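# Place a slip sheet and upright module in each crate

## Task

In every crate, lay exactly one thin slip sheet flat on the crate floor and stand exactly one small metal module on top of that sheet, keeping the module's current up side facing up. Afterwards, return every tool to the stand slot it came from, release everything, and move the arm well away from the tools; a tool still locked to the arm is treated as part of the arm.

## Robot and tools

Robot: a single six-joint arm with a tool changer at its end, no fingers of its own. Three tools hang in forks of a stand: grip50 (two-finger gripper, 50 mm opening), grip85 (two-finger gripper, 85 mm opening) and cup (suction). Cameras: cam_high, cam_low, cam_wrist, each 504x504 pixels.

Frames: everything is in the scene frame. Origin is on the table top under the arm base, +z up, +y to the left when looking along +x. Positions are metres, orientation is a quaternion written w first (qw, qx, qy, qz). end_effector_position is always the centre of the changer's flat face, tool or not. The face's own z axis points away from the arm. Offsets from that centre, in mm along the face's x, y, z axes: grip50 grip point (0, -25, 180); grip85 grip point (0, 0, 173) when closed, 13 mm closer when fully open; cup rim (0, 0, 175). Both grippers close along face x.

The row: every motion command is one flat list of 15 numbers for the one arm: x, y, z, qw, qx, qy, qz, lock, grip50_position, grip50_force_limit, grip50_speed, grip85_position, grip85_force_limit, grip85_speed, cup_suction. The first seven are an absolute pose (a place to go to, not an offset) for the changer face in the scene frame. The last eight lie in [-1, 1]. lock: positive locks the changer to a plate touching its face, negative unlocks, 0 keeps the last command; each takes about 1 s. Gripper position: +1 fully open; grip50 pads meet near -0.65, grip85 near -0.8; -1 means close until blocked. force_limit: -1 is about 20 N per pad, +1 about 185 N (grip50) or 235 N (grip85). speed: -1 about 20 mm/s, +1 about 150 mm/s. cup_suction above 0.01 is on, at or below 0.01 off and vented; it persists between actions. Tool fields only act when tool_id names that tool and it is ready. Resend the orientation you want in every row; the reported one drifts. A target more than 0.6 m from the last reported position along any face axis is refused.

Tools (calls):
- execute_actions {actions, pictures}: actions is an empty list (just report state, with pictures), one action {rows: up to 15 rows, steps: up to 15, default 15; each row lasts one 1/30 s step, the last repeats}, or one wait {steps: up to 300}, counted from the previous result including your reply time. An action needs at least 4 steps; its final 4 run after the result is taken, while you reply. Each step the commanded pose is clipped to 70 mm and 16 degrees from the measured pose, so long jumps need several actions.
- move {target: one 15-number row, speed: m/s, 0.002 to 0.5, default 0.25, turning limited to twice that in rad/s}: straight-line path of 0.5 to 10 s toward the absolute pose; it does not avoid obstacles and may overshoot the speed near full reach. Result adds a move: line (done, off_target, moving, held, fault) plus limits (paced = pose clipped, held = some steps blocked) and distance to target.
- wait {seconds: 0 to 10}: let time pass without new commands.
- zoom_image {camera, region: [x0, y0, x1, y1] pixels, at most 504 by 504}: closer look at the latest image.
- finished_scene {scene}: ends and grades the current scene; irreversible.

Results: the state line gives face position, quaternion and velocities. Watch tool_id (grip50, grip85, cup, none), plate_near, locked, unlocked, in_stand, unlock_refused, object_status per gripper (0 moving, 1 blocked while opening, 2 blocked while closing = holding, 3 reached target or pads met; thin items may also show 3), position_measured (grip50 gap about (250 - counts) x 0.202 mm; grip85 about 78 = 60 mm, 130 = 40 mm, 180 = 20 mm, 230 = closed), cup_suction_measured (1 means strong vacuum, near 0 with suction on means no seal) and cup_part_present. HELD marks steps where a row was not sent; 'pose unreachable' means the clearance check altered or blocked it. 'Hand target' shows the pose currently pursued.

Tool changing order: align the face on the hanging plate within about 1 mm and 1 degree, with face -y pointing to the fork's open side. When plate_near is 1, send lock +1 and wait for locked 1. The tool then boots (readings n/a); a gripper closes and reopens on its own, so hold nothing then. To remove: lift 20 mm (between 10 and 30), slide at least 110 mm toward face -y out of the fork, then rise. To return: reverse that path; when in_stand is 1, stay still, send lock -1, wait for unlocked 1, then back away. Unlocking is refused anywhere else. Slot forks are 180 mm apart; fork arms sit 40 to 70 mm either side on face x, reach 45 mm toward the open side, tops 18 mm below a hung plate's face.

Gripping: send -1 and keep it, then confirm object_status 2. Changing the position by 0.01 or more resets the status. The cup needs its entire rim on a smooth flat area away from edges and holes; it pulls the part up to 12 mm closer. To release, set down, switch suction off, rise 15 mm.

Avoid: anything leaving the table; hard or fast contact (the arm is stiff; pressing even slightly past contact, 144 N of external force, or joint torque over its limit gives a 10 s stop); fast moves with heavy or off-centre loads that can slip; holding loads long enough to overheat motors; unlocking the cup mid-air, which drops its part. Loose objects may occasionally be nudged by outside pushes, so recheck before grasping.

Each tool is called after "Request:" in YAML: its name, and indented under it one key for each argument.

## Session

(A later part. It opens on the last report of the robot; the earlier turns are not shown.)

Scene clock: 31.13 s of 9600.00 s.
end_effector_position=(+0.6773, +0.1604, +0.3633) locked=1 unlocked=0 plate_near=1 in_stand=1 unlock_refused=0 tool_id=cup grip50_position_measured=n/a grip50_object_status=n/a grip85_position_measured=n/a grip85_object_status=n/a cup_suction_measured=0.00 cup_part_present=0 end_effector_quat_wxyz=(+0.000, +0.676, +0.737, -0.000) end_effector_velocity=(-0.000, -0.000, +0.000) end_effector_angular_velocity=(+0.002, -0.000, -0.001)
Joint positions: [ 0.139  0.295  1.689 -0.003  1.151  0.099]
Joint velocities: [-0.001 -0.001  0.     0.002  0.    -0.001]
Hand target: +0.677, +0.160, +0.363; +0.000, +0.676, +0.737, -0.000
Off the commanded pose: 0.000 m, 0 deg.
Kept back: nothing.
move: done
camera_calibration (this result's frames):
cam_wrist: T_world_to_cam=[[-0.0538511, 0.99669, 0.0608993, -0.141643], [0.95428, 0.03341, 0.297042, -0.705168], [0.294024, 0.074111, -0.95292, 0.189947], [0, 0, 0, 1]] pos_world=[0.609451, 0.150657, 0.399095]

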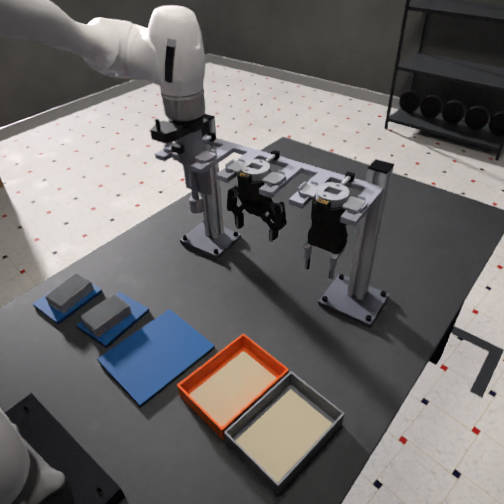

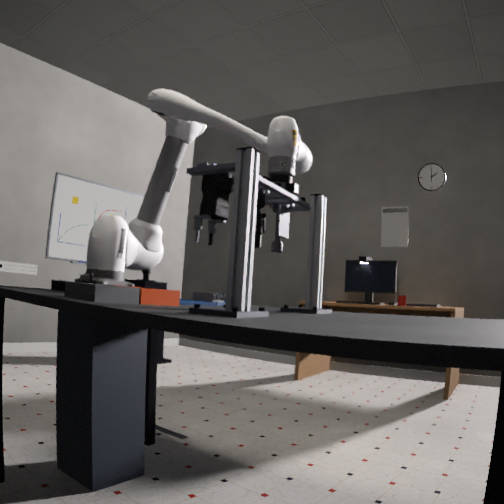

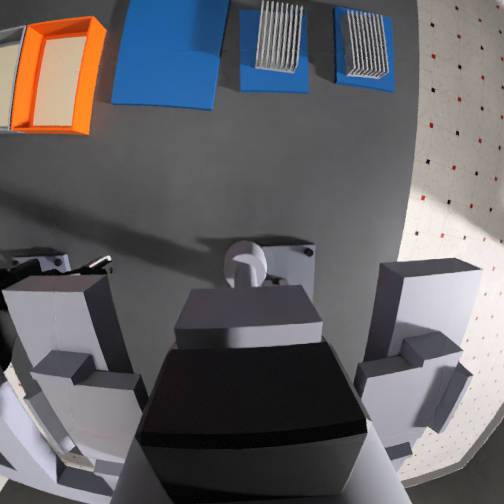

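Request:
execute_actions:
  actions:
    - {"rows": [[0.6772, 0.1604, 0.3633, 0, 0.6756, 0.7373, 0, -1, 1, 0, 0, 1, -0.7, 0, 0]], "steps": 15}

Request:
execute_actions:
  actions:
    - {"steps": 21}

Scene clock: 31.57 s of 9600.00 s.
end_effector_position=(+0.6772, +0.1604, +0.3632) locked=0 unlocked=0 plate_near=1 in_stand=1 unlock_refused=0 tool_id=none grip50_position_measured=n/a grip50_object_status=n/a grip85_position_measured=n/a grip85_object_status=n/a cup_suction_measured=n/a cup_part_present=n/a end_effector_quat_wxyz=(-0.000, +0.676, +0.737, -0.000) end_effector_velocity=(-0.000, +0.001, +0.000) end_effector_angular_velocity=(+0.003, -0.000, -0.002)
Joint positions: [ 0.139  0.295  1.69  -0.003  1.151  0.099]
Joint velocities: [ 0.001 -0.     0.     0.003 -0.001  0.001]
Steps of this call (steps 1 to 2: nothing new was sent; steps 3 to 13: the first 11 steps of this action). Readings (end_effector_position | what the end effector reports):
3: (+0.6772, +0.1604, +0.3632) | locked=1 unlocked=0 plate_near=1 in_stand=1 unlock_refused=0 tool_id=cup grip50_position_measured=n/a grip50_object_status=n/a grip85_position_measured=n/a grip85_object_status=n/a cup_suction_measured=0.00 cup_part_present=0
4: (+0.6772, +0.1604, +0.3632) | locked=1 unlocked=0 plate_near=1 in_stand=1 unlock_refused=0 tool_id=cup grip50_position_measured=n/a grip50_object_status=n/a grip85_position_measured=n/a grip85_object_status=n/a cup_suction_measured=0.00 cup_part_present=0
6: (+0.6772, +0.1604, +0.3632) | locked=1 unlocked=0 plate_near=1 in_stand=1 unlock_refused=0 tool_id=cup grip50_position_measured=n/a grip50_object_status=n/a grip85_position_measured=n/a grip85_object_status=n/a cup_suction_measured=0.00 cup_part_present=0
10: (+0.6772, +0.1604, +0.3632) | locked=0 unlocked=0 plate_near=1 in_stand=1 unlock_refused=0 tool_id=none grip50_position_measured=n/a grip50_object_status=n/a grip85_position_measured=n/a grip85_object_status=n/a cup_suction_measured=n/a cup_part_present=n/a
13: the state above

Scene clock: 32.27 s of 9600.00 s.
end_effector_position=(+0.6772, +0.1604, +0.3633) locked=0 unlocked=1 plate_near=1 in_stand=1 unlock_refused=0 tool_id=none grip50_position_measured=n/a grip50_object_status=n/a grip85_position_measured=n/a grip85_object_status=n/a cup_suction_measured=n/a cup_part_present=n/a end_effector_quat_wxyz=(+0.000, +0.676, +0.737, +0.000) end_effector_velocity=(+0.000, -0.000, -0.001) end_effector_angular_velocity=(-0.001, +0.001, +0.000)
Joint positions: [ 0.139  0.295  1.69  -0.003  1.151  0.099]
Joint velocities: [-0.     0.001  0.    -0.001 -0.     0.   ]
Hand target: +0.677, +0.160, +0.363; +0.000, +0.676, +0.737, +0.000
Off the commanded pose: 0.000 m, 0 deg.
Kept back: nothing.
Steps of this call (steps 1 to 4: the last 4 steps of your previous action; steps 5 to 21: nothing new was sent). Readings (end_effector_position | what the end effector reports):
1: (+0.6772, +0.1604, +0.3632) | locked=0 unlocked=0 plate_near=1 in_stand=1 unlock_refused=0 tool_id=none grip50_position_measured=n/a grip50_object_status=n/a grip85_position_measured=n/a grip85_object_status=n/a cup_suction_measured=n/a cup_part_present=n/a
2: (+0.6772, +0.1604, +0.3632) | locked=0 unlocked=0 plate_near=1 in_stand=1 unlock_refused=0 tool_id=none grip50_position_measured=n/a grip50_object_status=n/a grip85_position_measured=n/a grip85_object_status=n/a cup_suction_measured=n/a cup_part_present=n/a
4: (+0.6772, +0.1604, +0.3632) | locked=0 unlocked=0 plate_near=1 in_stand=1 unlock_refused=0 tool_id=none grip50_position_measured=n/a grip50_object_status=n/a grip85_position_measured=n/a grip85_object_status=n/a cup_suction_measured=n/a cup_part_present=n/a
8: (+0.6772, +0.1604, +0.3632) | locked=0 unlocked=0 plate_near=1 in_stand=1 unlock_refused=0 tool_id=none grip50_position_measured=n/a grip50_object_status=n/a grip85_position_measured=n/a grip85_object_status=n/a cup_suction_measured=n/a cup_part_present=n/a
21: the state above

Request:
move:
  target: [0.6772, 0.1604, 0.3825, 0, 0.6756, 0.7373, 0, 0, 1, 0, 0, 1, -0.7, 0, 0]
  speed: 0.08

Request:
zoom_image:
  camera: "cam_wrist"
  region: [140, 230, 350, 370]

Request:
move:
  target: [0.6927, -0.0198, 0.3825, 0, 0.6756, 0.7373, 0, 0, 1, 0, 0, 1, -0.7, 0, 0]
  speed: 0.25

Request:
zoom_image:
  camera: "cam_wrist"
  region: [140, 230, 350, 370]

Scene clock: 33.33 s of 9600.00 s.
end_effector_position=(+0.6771, +0.1604, +0.3825) locked=0 unlocked=1 plate_near=0 in_stand=0 unlock_refused=0 tool_id=none grip50_position_measured=n/a grip50_object_status=n/a grip85_position_measured=n/a grip85_object_status=n/a cup_suction_measured=n/a cup_part_present=n/a end_effector_quat_wxyz=(-0.000, +0.676, +0.737, +0.000) end_effector_velocity=(-0.000, +0.000, +0.001) end_effector_angular_velocity=(-0.000, -0.000, +0.001)
Joint positions: [ 0.139  0.283  1.669 -0.003  1.184  0.099]
Joint velocities: [ 0.    -0.001 -0.    -0.     0.001 -0.001]
Hand target: +0.677, +0.160, +0.383; -0.000, +0.676, +0.737, +0.000
Off the commanded pose: 0.000 m, 0 deg.
Kept back: nothing.
move: done
camera_calibration (this result's frames):
cam_wrist: T_world_to_cam=[[-0.0539242, 0.996682, 0.0609733, -0.14281], [0.954284, 0.0334597, 0.297022, -0.710759], [0.293996, 0.0742025, -0.952922, 0.208298], [0, 0, 0, 1]] pos_world=[0.609326, 0.150662, 0.41831]

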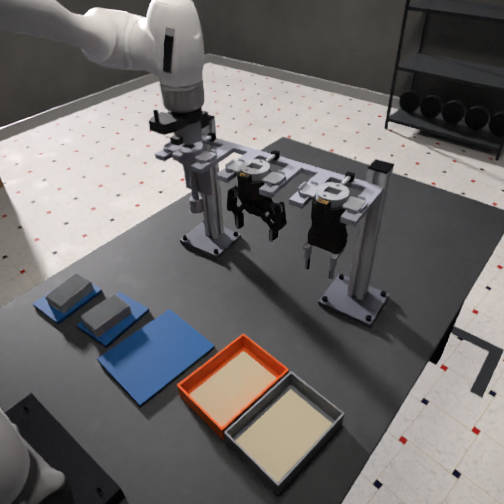

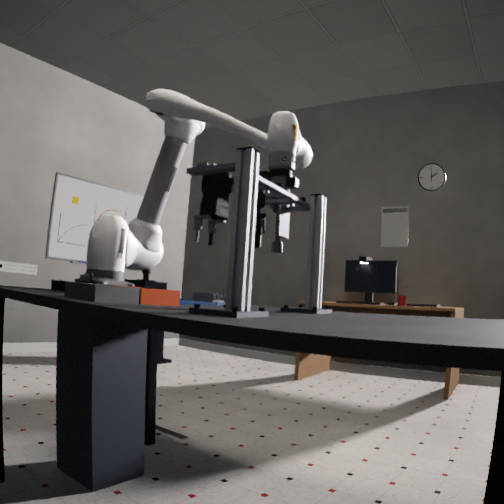

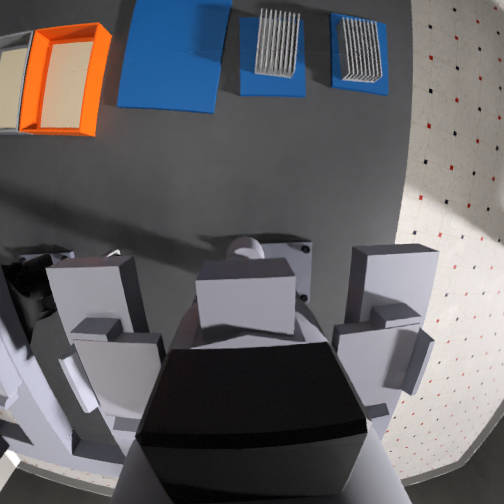

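Region (140, 230, 350, 370) of cam_wrist's 504x504 image, scaled by 2.400, with more detail than that image has.

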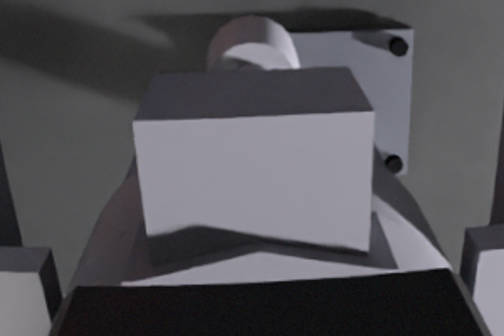

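Scene clock: 34.40 s of 9600.00 s.
end_effector_position=(+0.6927, -0.0198, +0.3825) locked=0 unlocked=1 plate_near=0 in_stand=0 unlock_refused=0 tool_id=none grip50_position_measured=n/a grip50_object_status=n/a grip85_position_measured=n/a grip85_object_status=n/a cup_suction_measured=n/a cup_part_present=n/a end_effector_quat_wxyz=(+0.000, +0.676, +0.737, -0.000) end_effector_velocity=(+0.000, -0.000, -0.001) end_effector_angular_velocity=(-0.000, +0.001, -0.001)
Joint positions: [-0.123  0.277  1.675 -0.002  1.182 -0.164]
Joint velocities: [-0.     0.001 -0.    -0.     0.     0.001]
Hand target: +0.693, -0.020, +0.382; +0.000, +0.676, +0.737, -0.000
Off the commanded pose: 0.000 m, 0 deg.
Kept back: nothing.
move: done
camera_calibration (this result's frames):
cam_wrist: T_world_to_cam=[[-0.0538995, 0.996716, 0.0604366, 0.0378485], [0.954172, 0.0335677, 0.297369, -0.719596], [0.294364, 0.073695, -0.952848, 0.216827], [0, 0, 0, 1]] pos_world=[0.624832, -0.0295481, 0.418301]

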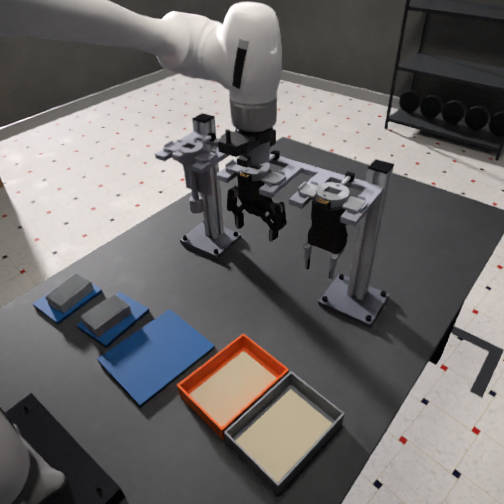

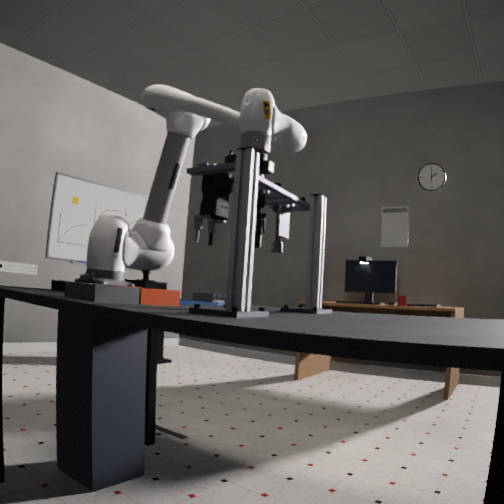

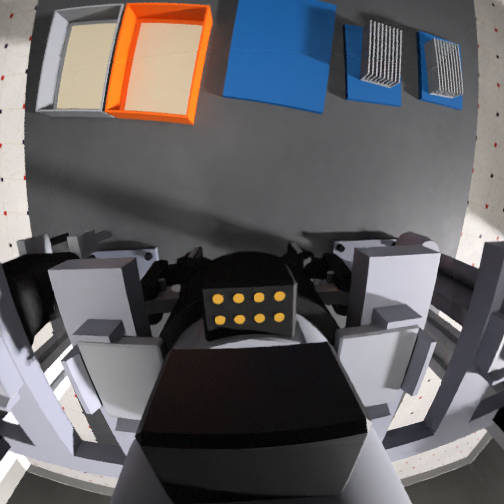

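Region (140, 230, 350, 370) of cam_wrist's 504x504 image, scaled by 2.400, with more detail than that image has.

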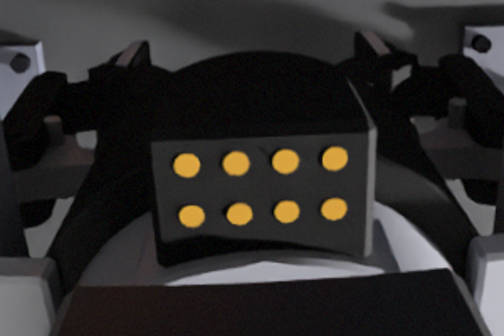

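Request:
move:
  target: [0.6936, -0.0191, 0.3685, 0, 0.6756, 0.7373, 0, 0, 1, 0, 0, 1, -0.7, 0, 0]
  speed: 0.04

Request:
zoom_image:
  camera: "cam_wrist"
  region: [140, 230, 350, 370]

Request:
zoom_image:
  camera: "cam_wrist"
  region: [0, 240, 504, 450]

Scene clock: 35.53 s of 9600.00 s.
end_effector_position=(+0.6936, -0.0191, +0.3685) locked=0 unlocked=1 plate_near=0 in_stand=0 unlock_refused=0 tool_id=none grip50_position_measured=n/a grip50_object_status=n/a grip85_position_measured=n/a grip85_object_status=n/a cup_suction_measured=n/a cup_part_present=n/a end_effector_quat_wxyz=(+0.000, +0.676, +0.737, +0.000) end_effector_velocity=(+0.000, +0.000, +0.000) end_effector_angular_velocity=(+0.001, -0.001, -0.001)
Joint positions: [-0.122  0.288  1.688 -0.002  1.159 -0.163]
Joint velocities: [ 0.    -0.     0.     0.001 -0.001  0.   ]
Hand target: +0.694, -0.019, +0.368; +0.000, +0.676, +0.737, -0.000
Off the commanded pose: 0.000 m, 0 deg.
Kept back: nothing.
move: done
camera_calibration (this result's frames):
cam_wrist: T_world_to_cam=[[-0.0538596, 0.996687, 0.0609368, 0.0378123], [0.954278, 0.0334067, 0.297047, -0.716349], [0.294027, 0.0741495, -0.952917, 0.203397], [0, 0, 0, 1]] pos_world=[0.625829, -0.028838, 0.404305]

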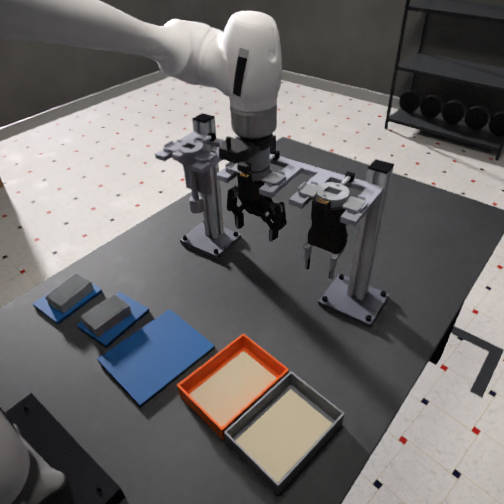

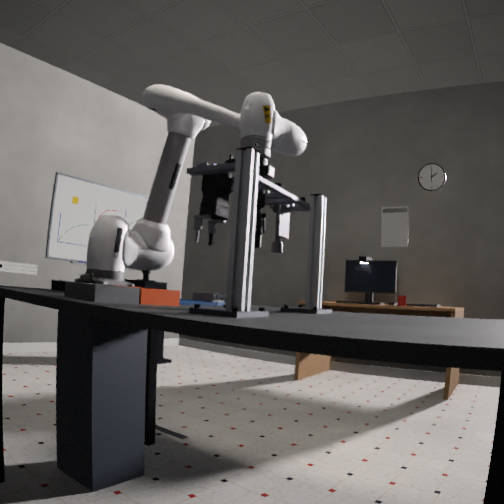

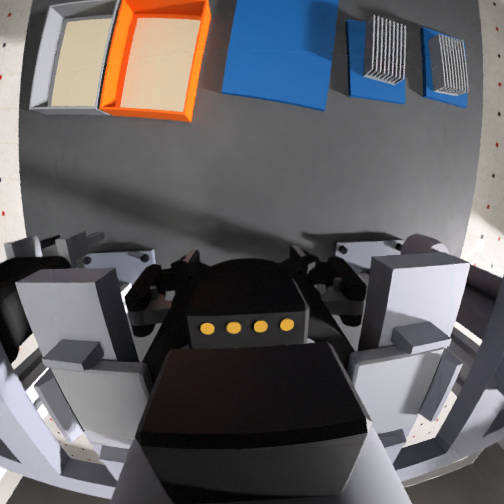

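Region (140, 230, 350, 370) of cam_wrist's 504x504 image, scaled by 2.400, with more detail than that image has.

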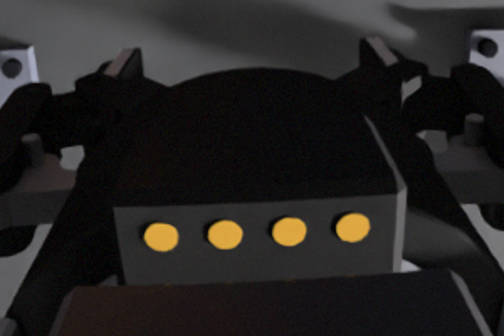

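Region (0, 240, 504, 450) of cam_wrist's 504x504 image, scaled by 1.000; it fills the top 210 rows of this view, and the rest is white.

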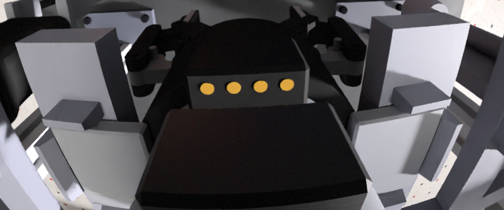

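Request:
move:
  target: [0.6936, -0.0193, 0.3631, 0, 0.6756, 0.7373, 0, 0, 1, 0, 0, 1, -0.7, 0, 0]
  speed: 0.012

Scene clock: 36.47 s of 9600.00 s.
end_effector_position=(+0.6936, -0.0193, +0.3631) locked=0 unlocked=1 plate_near=1 in_stand=1 unlock_refused=0 tool_id=none grip50_position_measured=n/a grip50_object_status=n/a grip85_position_measured=n/a grip85_object_status=n/a cup_suction_measured=n/a cup_part_present=n/a end_effector_quat_wxyz=(+0.000, +0.676, +0.737, +0.000) end_effector_velocity=(-0.000, -0.000, +0.001) end_effector_angular_velocity=(+0.002, -0.001, -0.001)
Joint positions: [-0.122  0.291  1.694 -0.002  1.15  -0.163]
Joint velocities: [-0.001 -0.001 -0.     0.002  0.    -0.   ]
Hand target: +0.694, -0.019, +0.363; +0.000, +0.676, +0.737, -0.000
Off the commanded pose: 0.000 m, 0 deg.
Kept back: nothing.
move: done
camera_calibration (this result's frames):
cam_wrist: T_world_to_cam=[[-0.0538888, 0.996686, 0.0609389, 0.0383338], [0.954272, 0.0334326, 0.297065, -0.714723], [0.294043, 0.0741607, -0.952911, 0.198265], [0, 0, 0, 1]] pos_world=[0.625808, -0.0290151, 0.398911]

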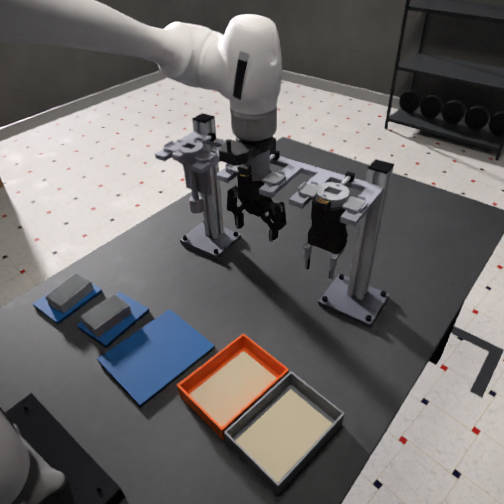

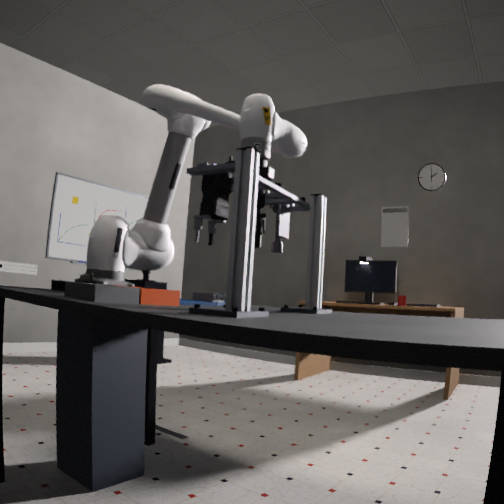

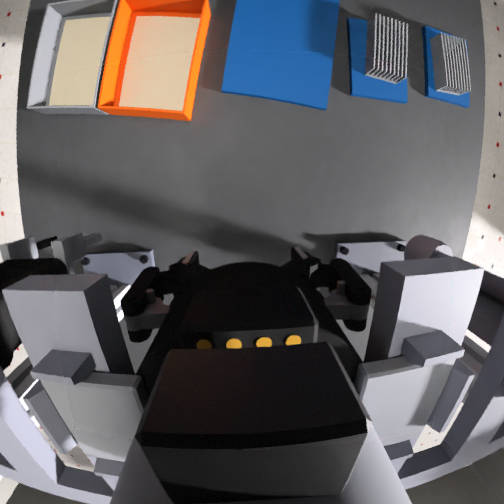

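Request:
execute_actions:
  actions:
    - {"rows": [[0.6936, -0.0193, 0.3630, 0, 0.6756, 0.7373, 0, 1, 1, 0, 0, 1, -0.7, 0, 0]], "steps": 15}

Request:
execute_actions:
  actions:
    - {"steps": 21}

Request:
zoom_image:
  camera: "cam_high"
  region: [20, 260, 160, 360]

Scene clock: 36.93 s of 9600.00 s.
end_effector_position=(+0.6936, -0.0193, +0.3630) locked=0 unlocked=0 plate_near=1 in_stand=1 unlock_refused=0 tool_id=none grip50_position_measured=n/a grip50_object_status=n/a grip85_position_measured=n/a grip85_object_status=n/a cup_suction_measured=n/a cup_part_present=n/a end_effector_quat_wxyz=(-0.000, +0.676, +0.737, +0.000) end_effector_velocity=(+0.000, +0.000, -0.000) end_effector_angular_velocity=(+0.001, +0.000, -0.000)
Joint positions: [-0.122  0.291  1.694 -0.002  1.149 -0.163]
Joint velocities: [-0.     0.001 -0.     0.001 -0.    -0.   ]
Steps of this call (steps 1 to 3: nothing new was sent; steps 4 to 14: the first 11 steps of this action). Readings (end_effector_position | what the end effector reports):
4: (+0.6936, -0.0193, +0.3631) | locked=0 unlocked=0 plate_near=1 in_stand=1 unlock_refused=0 tool_id=none grip50_position_measured=n/a grip50_object_status=n/a grip85_position_measured=n/a grip85_object_status=n/a cup_suction_measured=n/a cup_part_present=n/a
5: (+0.6936, -0.0193, +0.3630) | locked=0 unlocked=0 plate_near=1 in_stand=1 unlock_refused=0 tool_id=none grip50_position_measured=n/a grip50_object_status=n/a grip85_position_measured=n/a grip85_object_status=n/a cup_suction_measured=n/a cup_part_present=n/a
7: (+0.6936, -0.0193, +0.3630) | locked=0 unlocked=0 plate_near=1 in_stand=1 unlock_refused=0 tool_id=none grip50_position_measured=n/a grip50_object_status=n/a grip85_position_measured=n/a grip85_object_status=n/a cup_suction_measured=n/a cup_part_present=n/a
11: (+0.6936, -0.0193, +0.3630) | locked=0 unlocked=0 plate_near=1 in_stand=1 unlock_refused=0 tool_id=none grip50_position_measured=n/a grip50_object_status=n/a grip85_position_measured=n/a grip85_object_status=n/a cup_suction_measured=n/a cup_part_present=n/a
14: the state above

Scene clock: 37.63 s of 9600.00 s.
end_effector_position=(+0.6936, -0.0193, +0.3629) locked=1 unlocked=0 plate_near=1 in_stand=1 unlock_refused=0 tool_id=grip85 grip50_position_measured=n/a grip50_object_status=n/a grip85_position_measured=n/a grip85_object_status=n/a cup_suction_measured=n/a cup_part_present=n/a end_effector_quat_wxyz=(-0.000, +0.676, +0.737, -0.000) end_effector_velocity=(+0.000, -0.000, +0.001) end_effector_angular_velocity=(-0.001, -0.002, +0.002)
Joint positions: [-0.122  0.292  1.694 -0.002  1.149 -0.163]
Joint velocities: [-0.    -0.    -0.    -0.001 -0.001 -0.002]
Hand target: +0.694, -0.019, +0.363; +0.000, +0.676, +0.737, -0.000
Off the commanded pose: 0.000 m, 0 deg.
Kept back: nothing.
Steps of this call (steps 1 to 4: the last 4 steps of your previous action; steps 5 to 21: nothing new was sent). Readings (end_effector_position | what the end effector reports):
1: (+0.6936, -0.0193, +0.3630) | locked=0 unlocked=0 plate_near=1 in_stand=1 unlock_refused=0 tool_id=none grip50_position_measured=n/a grip50_object_status=n/a grip85_position_measured=n/a grip85_object_status=n/a cup_suction_measured=n/a cup_part_present=n/a
2: (+0.6936, -0.0193, +0.3630) | locked=0 unlocked=0 plate_near=1 in_stand=1 unlock_refused=0 tool_id=none grip50_position_measured=n/a grip50_object_status=n/a grip85_position_measured=n/a grip85_object_status=n/a cup_suction_measured=n/a cup_part_present=n/a
4: (+0.6936, -0.0193, +0.3630) | locked=0 unlocked=0 plate_near=1 in_stand=1 unlock_refused=0 tool_id=none grip50_position_measured=n/a grip50_object_status=n/a grip85_position_measured=n/a grip85_object_status=n/a cup_suction_measured=n/a cup_part_present=n/a
8: (+0.6936, -0.0193, +0.3629) | locked=0 unlocked=0 plate_near=1 in_stand=1 unlock_refused=0 tool_id=none grip50_position_measured=n/a grip50_object_status=n/a grip85_position_measured=n/a grip85_object_status=n/a cup_suction_measured=n/a cup_part_present=n/a
21: the state above

Region (20, 260, 160, 360) of cam_high's 504x504 image, scaled by 3.600, with more detail than that image has; it fills the top 360 rows of this view, and the rest is white.

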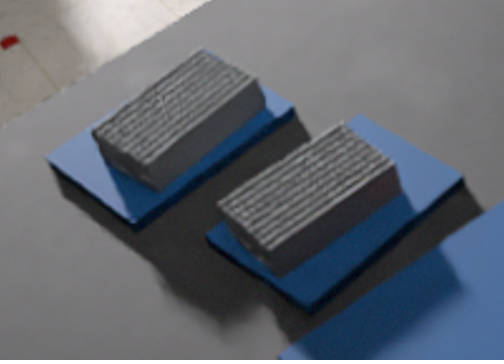

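Request:
move:
  target: [0.6936, -0.0193, 0.383, 0, 0.6756, 0.7373, 0, 0, 1, 0, 0, 1, -0.7, 0.5, 0]
  speed: 0.06

Request:
move:
  target: [0.5741, -0.0298, 0.383, 0, 0.6756, 0.7373, 0, 0, 1, 0, 0, 1, -0.7, 0.5, 0]
  speed: 0.2

Request:
move:
  target: [0.377, 0.197, 0.24, 0, 0.7224, 0.6915, 0, 0, 1, 0, 0, 1, -0.7, 0.5, 0]
  speed: 0.4

Request:
zoom_image:
  camera: "cam_wrist"
  region: [160, 150, 320, 270]

Scene clock: 39.00 s of 9600.00 s.
end_effector_position=(+0.6935, -0.0193, +0.3830) locked=1 unlocked=0 plate_near=1 in_stand=0 unlock_refused=0 tool_id=grip85 grip50_position_measured=n/a grip50_object_status=n/a grip85_position_measured=n/a grip85_object_status=n/a cup_suction_measured=n/a cup_part_present=n/a end_effector_quat_wxyz=(+0.000, +0.676, +0.737, -0.000) end_effector_velocity=(+0.000, -0.000, -0.000) end_effector_angular_velocity=(-0.002, +0.000, +0.002)
Joint positions: [-0.122  0.279  1.673 -0.002  1.184 -0.163]
Joint velocities: [ 0.     0.    -0.    -0.002  0.    -0.001]
Hand target: +0.694, -0.019, +0.383; -0.000, +0.676, +0.737, +0.000
Off the commanded pose: 0.000 m, 0 deg.
Kept back: nothing.
move: done
camera_calibration (this result's frames):
cam_wrist: T_world_to_cam=[[-0.0538944, 0.996687, 0.0609202, 0.037179], [0.95428, 0.0334455, 0.297039, -0.720542], [0.294017, 0.0741436, -0.95292, 0.217285], [0, 0, 0, 1]] pos_world=[0.625717, -0.0290672, 0.418819]

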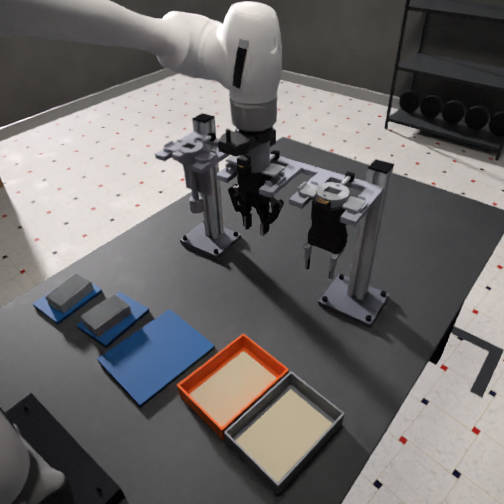

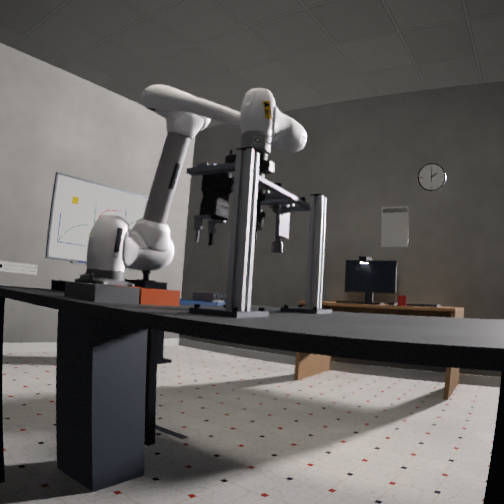

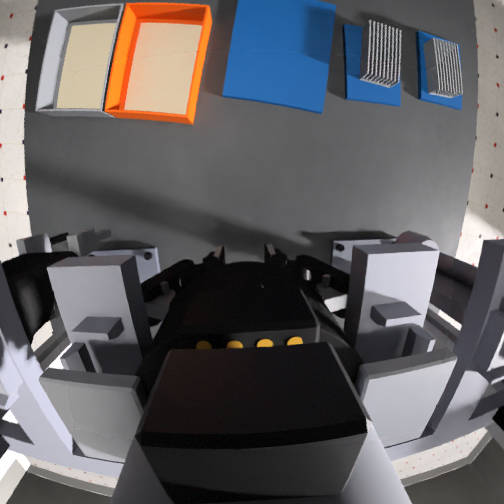

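Scene clock: 39.93 s of 9600.00 s.
end_effector_position=(+0.5742, -0.0298, +0.3828) locked=1 unlocked=0 plate_near=1 in_stand=0 unlock_refused=0 tool_id=grip85 grip50_position_measured=n/a grip50_object_status=n/a grip85_position_measured=n/a grip85_object_status=n/a cup_suction_measured=n/a cup_part_present=n/a end_effector_quat_wxyz=(+0.000, +0.676, +0.737, -0.000) end_effector_velocity=(-0.000, +0.000, -0.000) end_effector_angular_velocity=(-0.000, +0.001, +0.002)
Joint positions: [-0.157  0.098  1.896 -0.002  1.141 -0.197]
Joint velocities: [ 0.    -0.     0.001 -0.    -0.    -0.002]
Hand target: +0.574, -0.030, +0.383; +0.000, +0.676, +0.737, -0.000
Off the commanded pose: 0.000 m, 0 deg.
Kept back: nothing.
move: done
camera_calibration (this result's frames):
cam_wrist: T_world_to_cam=[[-0.0538394, 0.996695, 0.0608287, 0.041163], [0.95426, 0.0334147, 0.297105, -0.606266], [0.29409, 0.0740423, -0.952905, 0.252895], [0, 0, 0, 1]] pos_world=[0.506378, -0.0394937, 0.418606]

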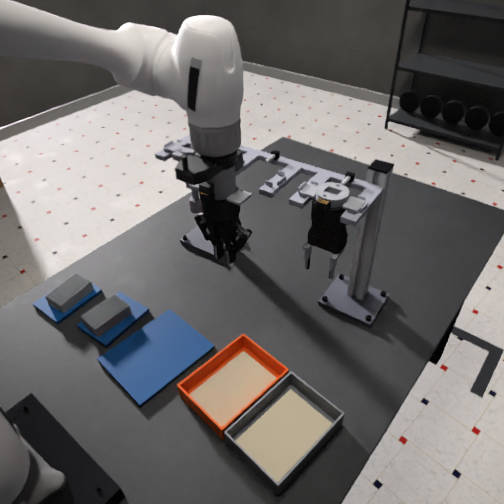

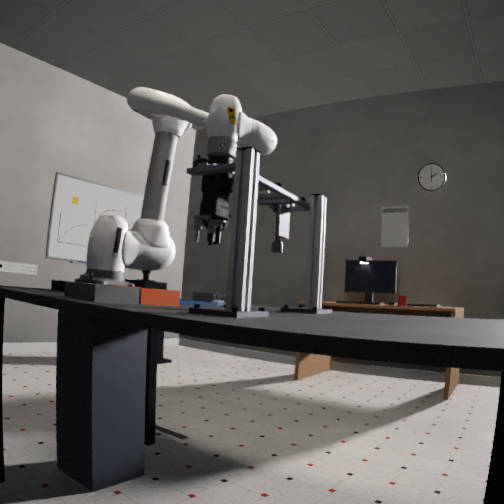

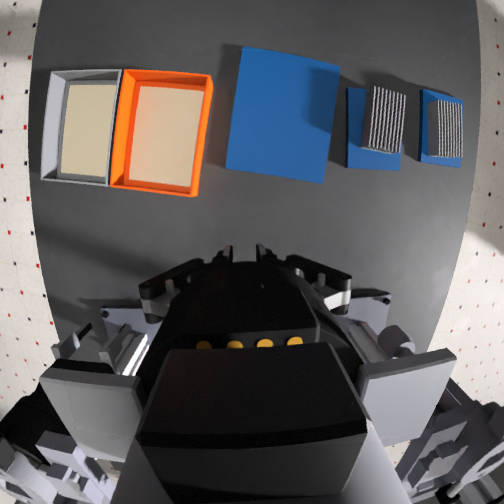

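Scene clock: 41.27 s of 9600.00 s.
end_effector_position=(+0.3773, +0.1973, +0.2396) locked=1 unlocked=0 plate_near=1 in_stand=0 unlock_refused=0 tool_id=grip85 grip50_position_measured=n/a grip50_object_status=n/a grip85_position_measured=3 grip85_object_status=3 cup_suction_measured=n/a cup_part_present=n/a end_effector_quat_wxyz=(-0.001, +0.723, +0.691, -0.000) end_effector_velocity=(+0.000, +0.000, -0.000) end_effector_angular_velocity=(+0.001, +0.001, -0.001)
Joint positions: [ 0.358  0.016  2.295 -0.005  0.825  0.451]
Joint velocities: [ 0.     0.001 -0.001  0.001 -0.     0.001]
Hand target: +0.377, +0.197, +0.240; -0.000, +0.723, +0.691, +0.000
Off the commanded pose: 0.001 m, 0 deg.
Kept back: nothing.
move: done
camera_calibration (this result's frames):
cam_wrist: T_world_to_cam=[[0.077178, 0.995116, 0.0615465, -0.23629], [0.95066, -0.0920535, 0.296263, -0.357131], [0.300482, 0.0356448, -0.953121, 0.162748], [0, 0, 0, 1]] pos_world=[0.308844, 0.19646, 0.275466]

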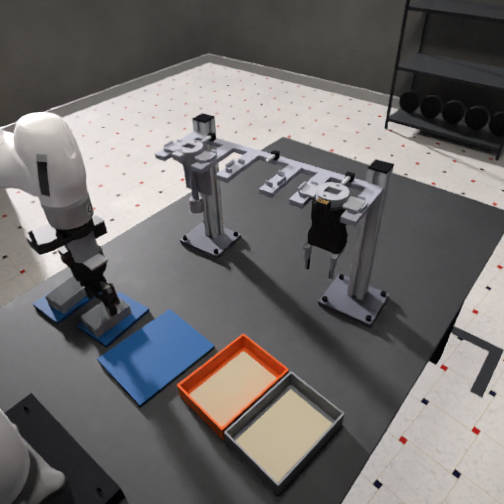

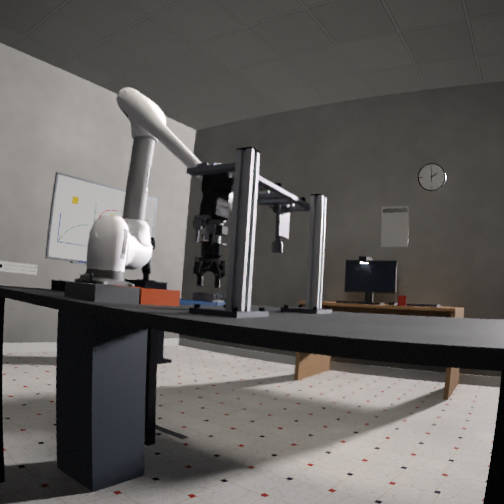

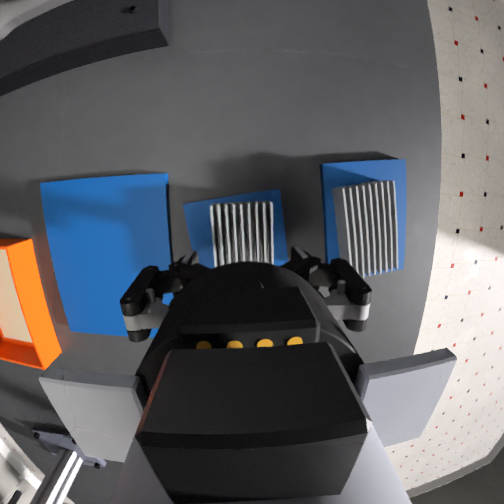

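Region (160, 150, 320, 270) of cam_wrist's 504x504 image, scaled by 3.150, with more detail than that image has; it fills the top 378 rows of this view, and the rest is white.

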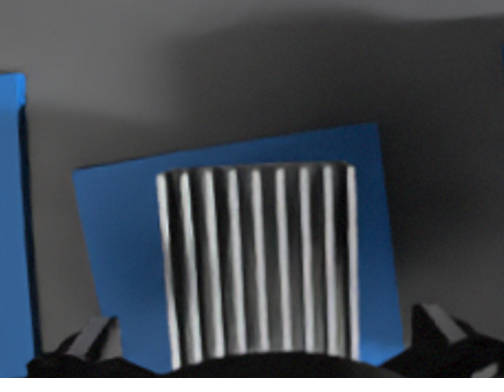

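Request:
move:
  target: [0.3773, 0.1965, 0.198, 0, 0.7200, 0.6940, 0, 0, 1, 0, 0, 0.7, -0.7, 0.0, 0]
  speed: 0.08

Request:
zoom_image:
  camera: "cam_wrist"
  region: [160, 150, 320, 270]

Scene clock: 42.47 s of 9600.00 s.
end_effector_position=(+0.3774, +0.1965, +0.1980) locked=1 unlocked=0 plate_near=1 in_stand=0 unlock_refused=0 tool_id=grip85 grip50_position_measured=n/a grip50_object_status=n/a grip85_position_measured=41 grip85_object_status=3 cup_suction_measured=n/a cup_part_present=n/a end_effector_quat_wxyz=(+0.000, +0.720, +0.694, +0.000) end_effector_velocity=(-0.000, +0.000, -0.000) end_effector_angular_velocity=(-0.001, +0.001, +0.001)
Joint positions: [ 0.357  0.081  2.332 -0.007  0.724  0.444]
Joint velocities: [ 0.     0.001  0.    -0.     0.     0.   ]
Hand target: +0.377, +0.197, +0.198; +0.000, +0.720, +0.694, -0.000
Off the commanded pose: 0.000 m, 0 deg.
Kept back: nothing.
move: done
camera_calibration (this result's frames):
cam_wrist: T_world_to_cam=[[0.0699179, 0.995694, 0.0608652, -0.230258], [0.951047, -0.0849466, 0.297143, -0.346678], [0.301034, 0.03711, -0.952891, 0.122513], [0, 0, 0, 1]] pos_world=[0.308926, 0.195271, 0.233769]

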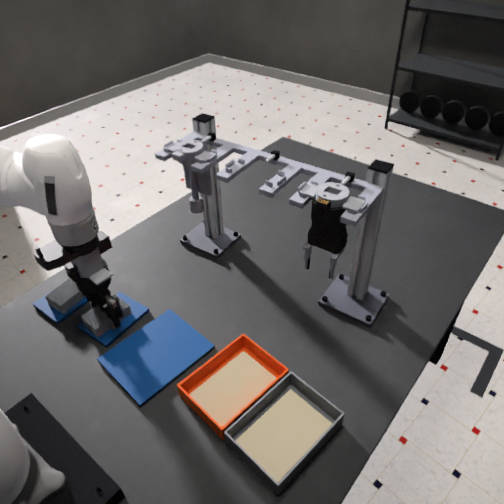

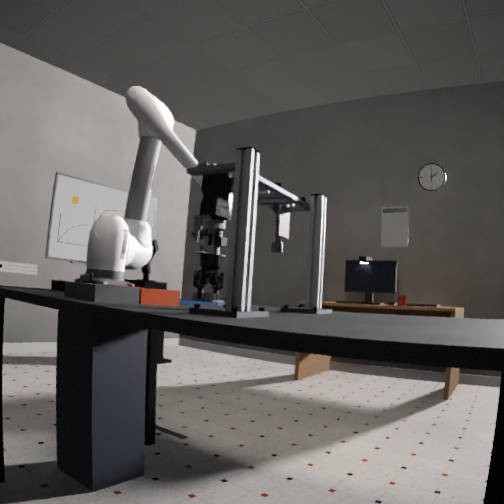

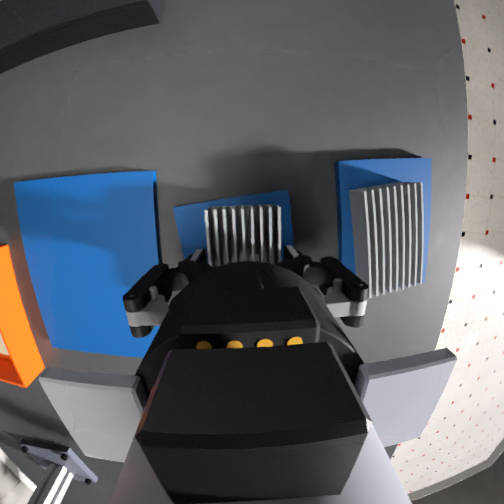

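Region (160, 150, 320, 270) of cam_wrist's 504x504 image, scaled by 3.150, with more detail than that image has; it fills the top 378 rows of this view, and the rest is white.

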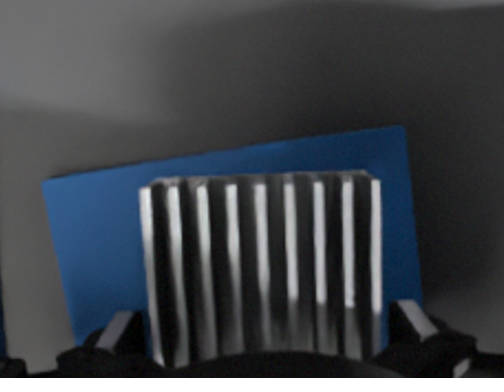

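Centred. Close slowly with low force.

Request:
move:
  target: [0.3773, 0.1965, 0.198, 0, 0.7200, 0.6940, 0, 0, 1, 0, 0, -1, -0.7, -1.0, 0]
  speed: 0.02

Scene clock: 43.73 s of 9600.00 s.
end_effector_position=(+0.3773, +0.1965, +0.1981) locked=1 unlocked=0 plate_near=1 in_stand=0 unlock_refused=0 tool_id=grip85 grip50_position_measured=n/a grip50_object_status=n/a grip85_position_measured=79 grip85_object_status=2 cup_suction_measured=n/a cup_part_present=n/a end_effector_quat_wxyz=(-0.000, +0.720, +0.694, +0.000) end_effector_velocity=(+0.000, +0.000, -0.001) end_effector_angular_velocity=(+0.000, +0.002, -0.001)
Joint positions: [ 0.357  0.081  2.332 -0.006  0.724  0.444]
Joint velocities: [ 0.     0.002 -0.     0.002 -0.    -0.   ]
Hand target: +0.377, +0.197, +0.198; -0.000, +0.720, +0.694, +0.000
Off the commanded pose: 0.000 m, 0 deg.
Kept back: nothing.
move: done
camera_calibration (this result's frames):
cam_wrist: T_world_to_cam=[[0.0698948, 0.995686, 0.0610175, -0.230247], [0.951067, -0.0849678, 0.297072, -0.346559], [0.300975, 0.0372679, -0.952903, 0.122629], [0, 0, 0, 1]] pos_world=[0.308786, 0.195237, 0.233856]

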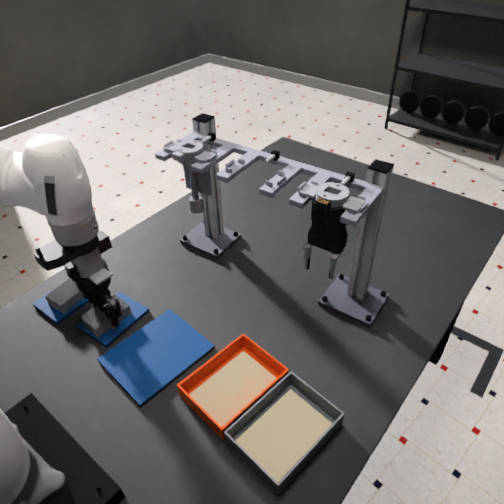

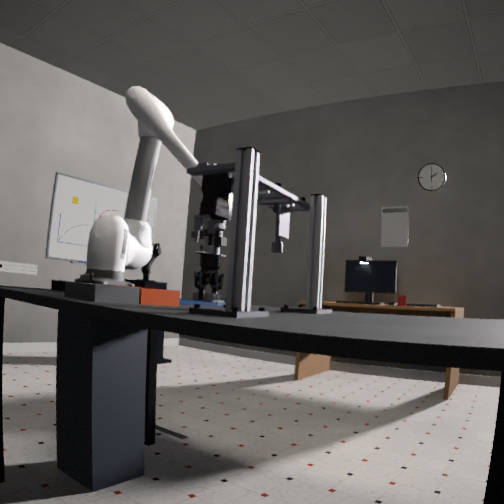

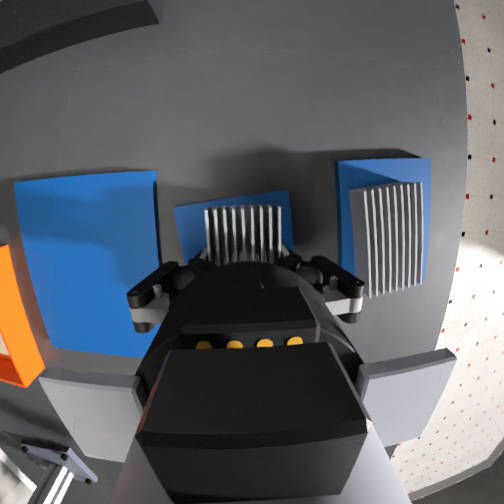

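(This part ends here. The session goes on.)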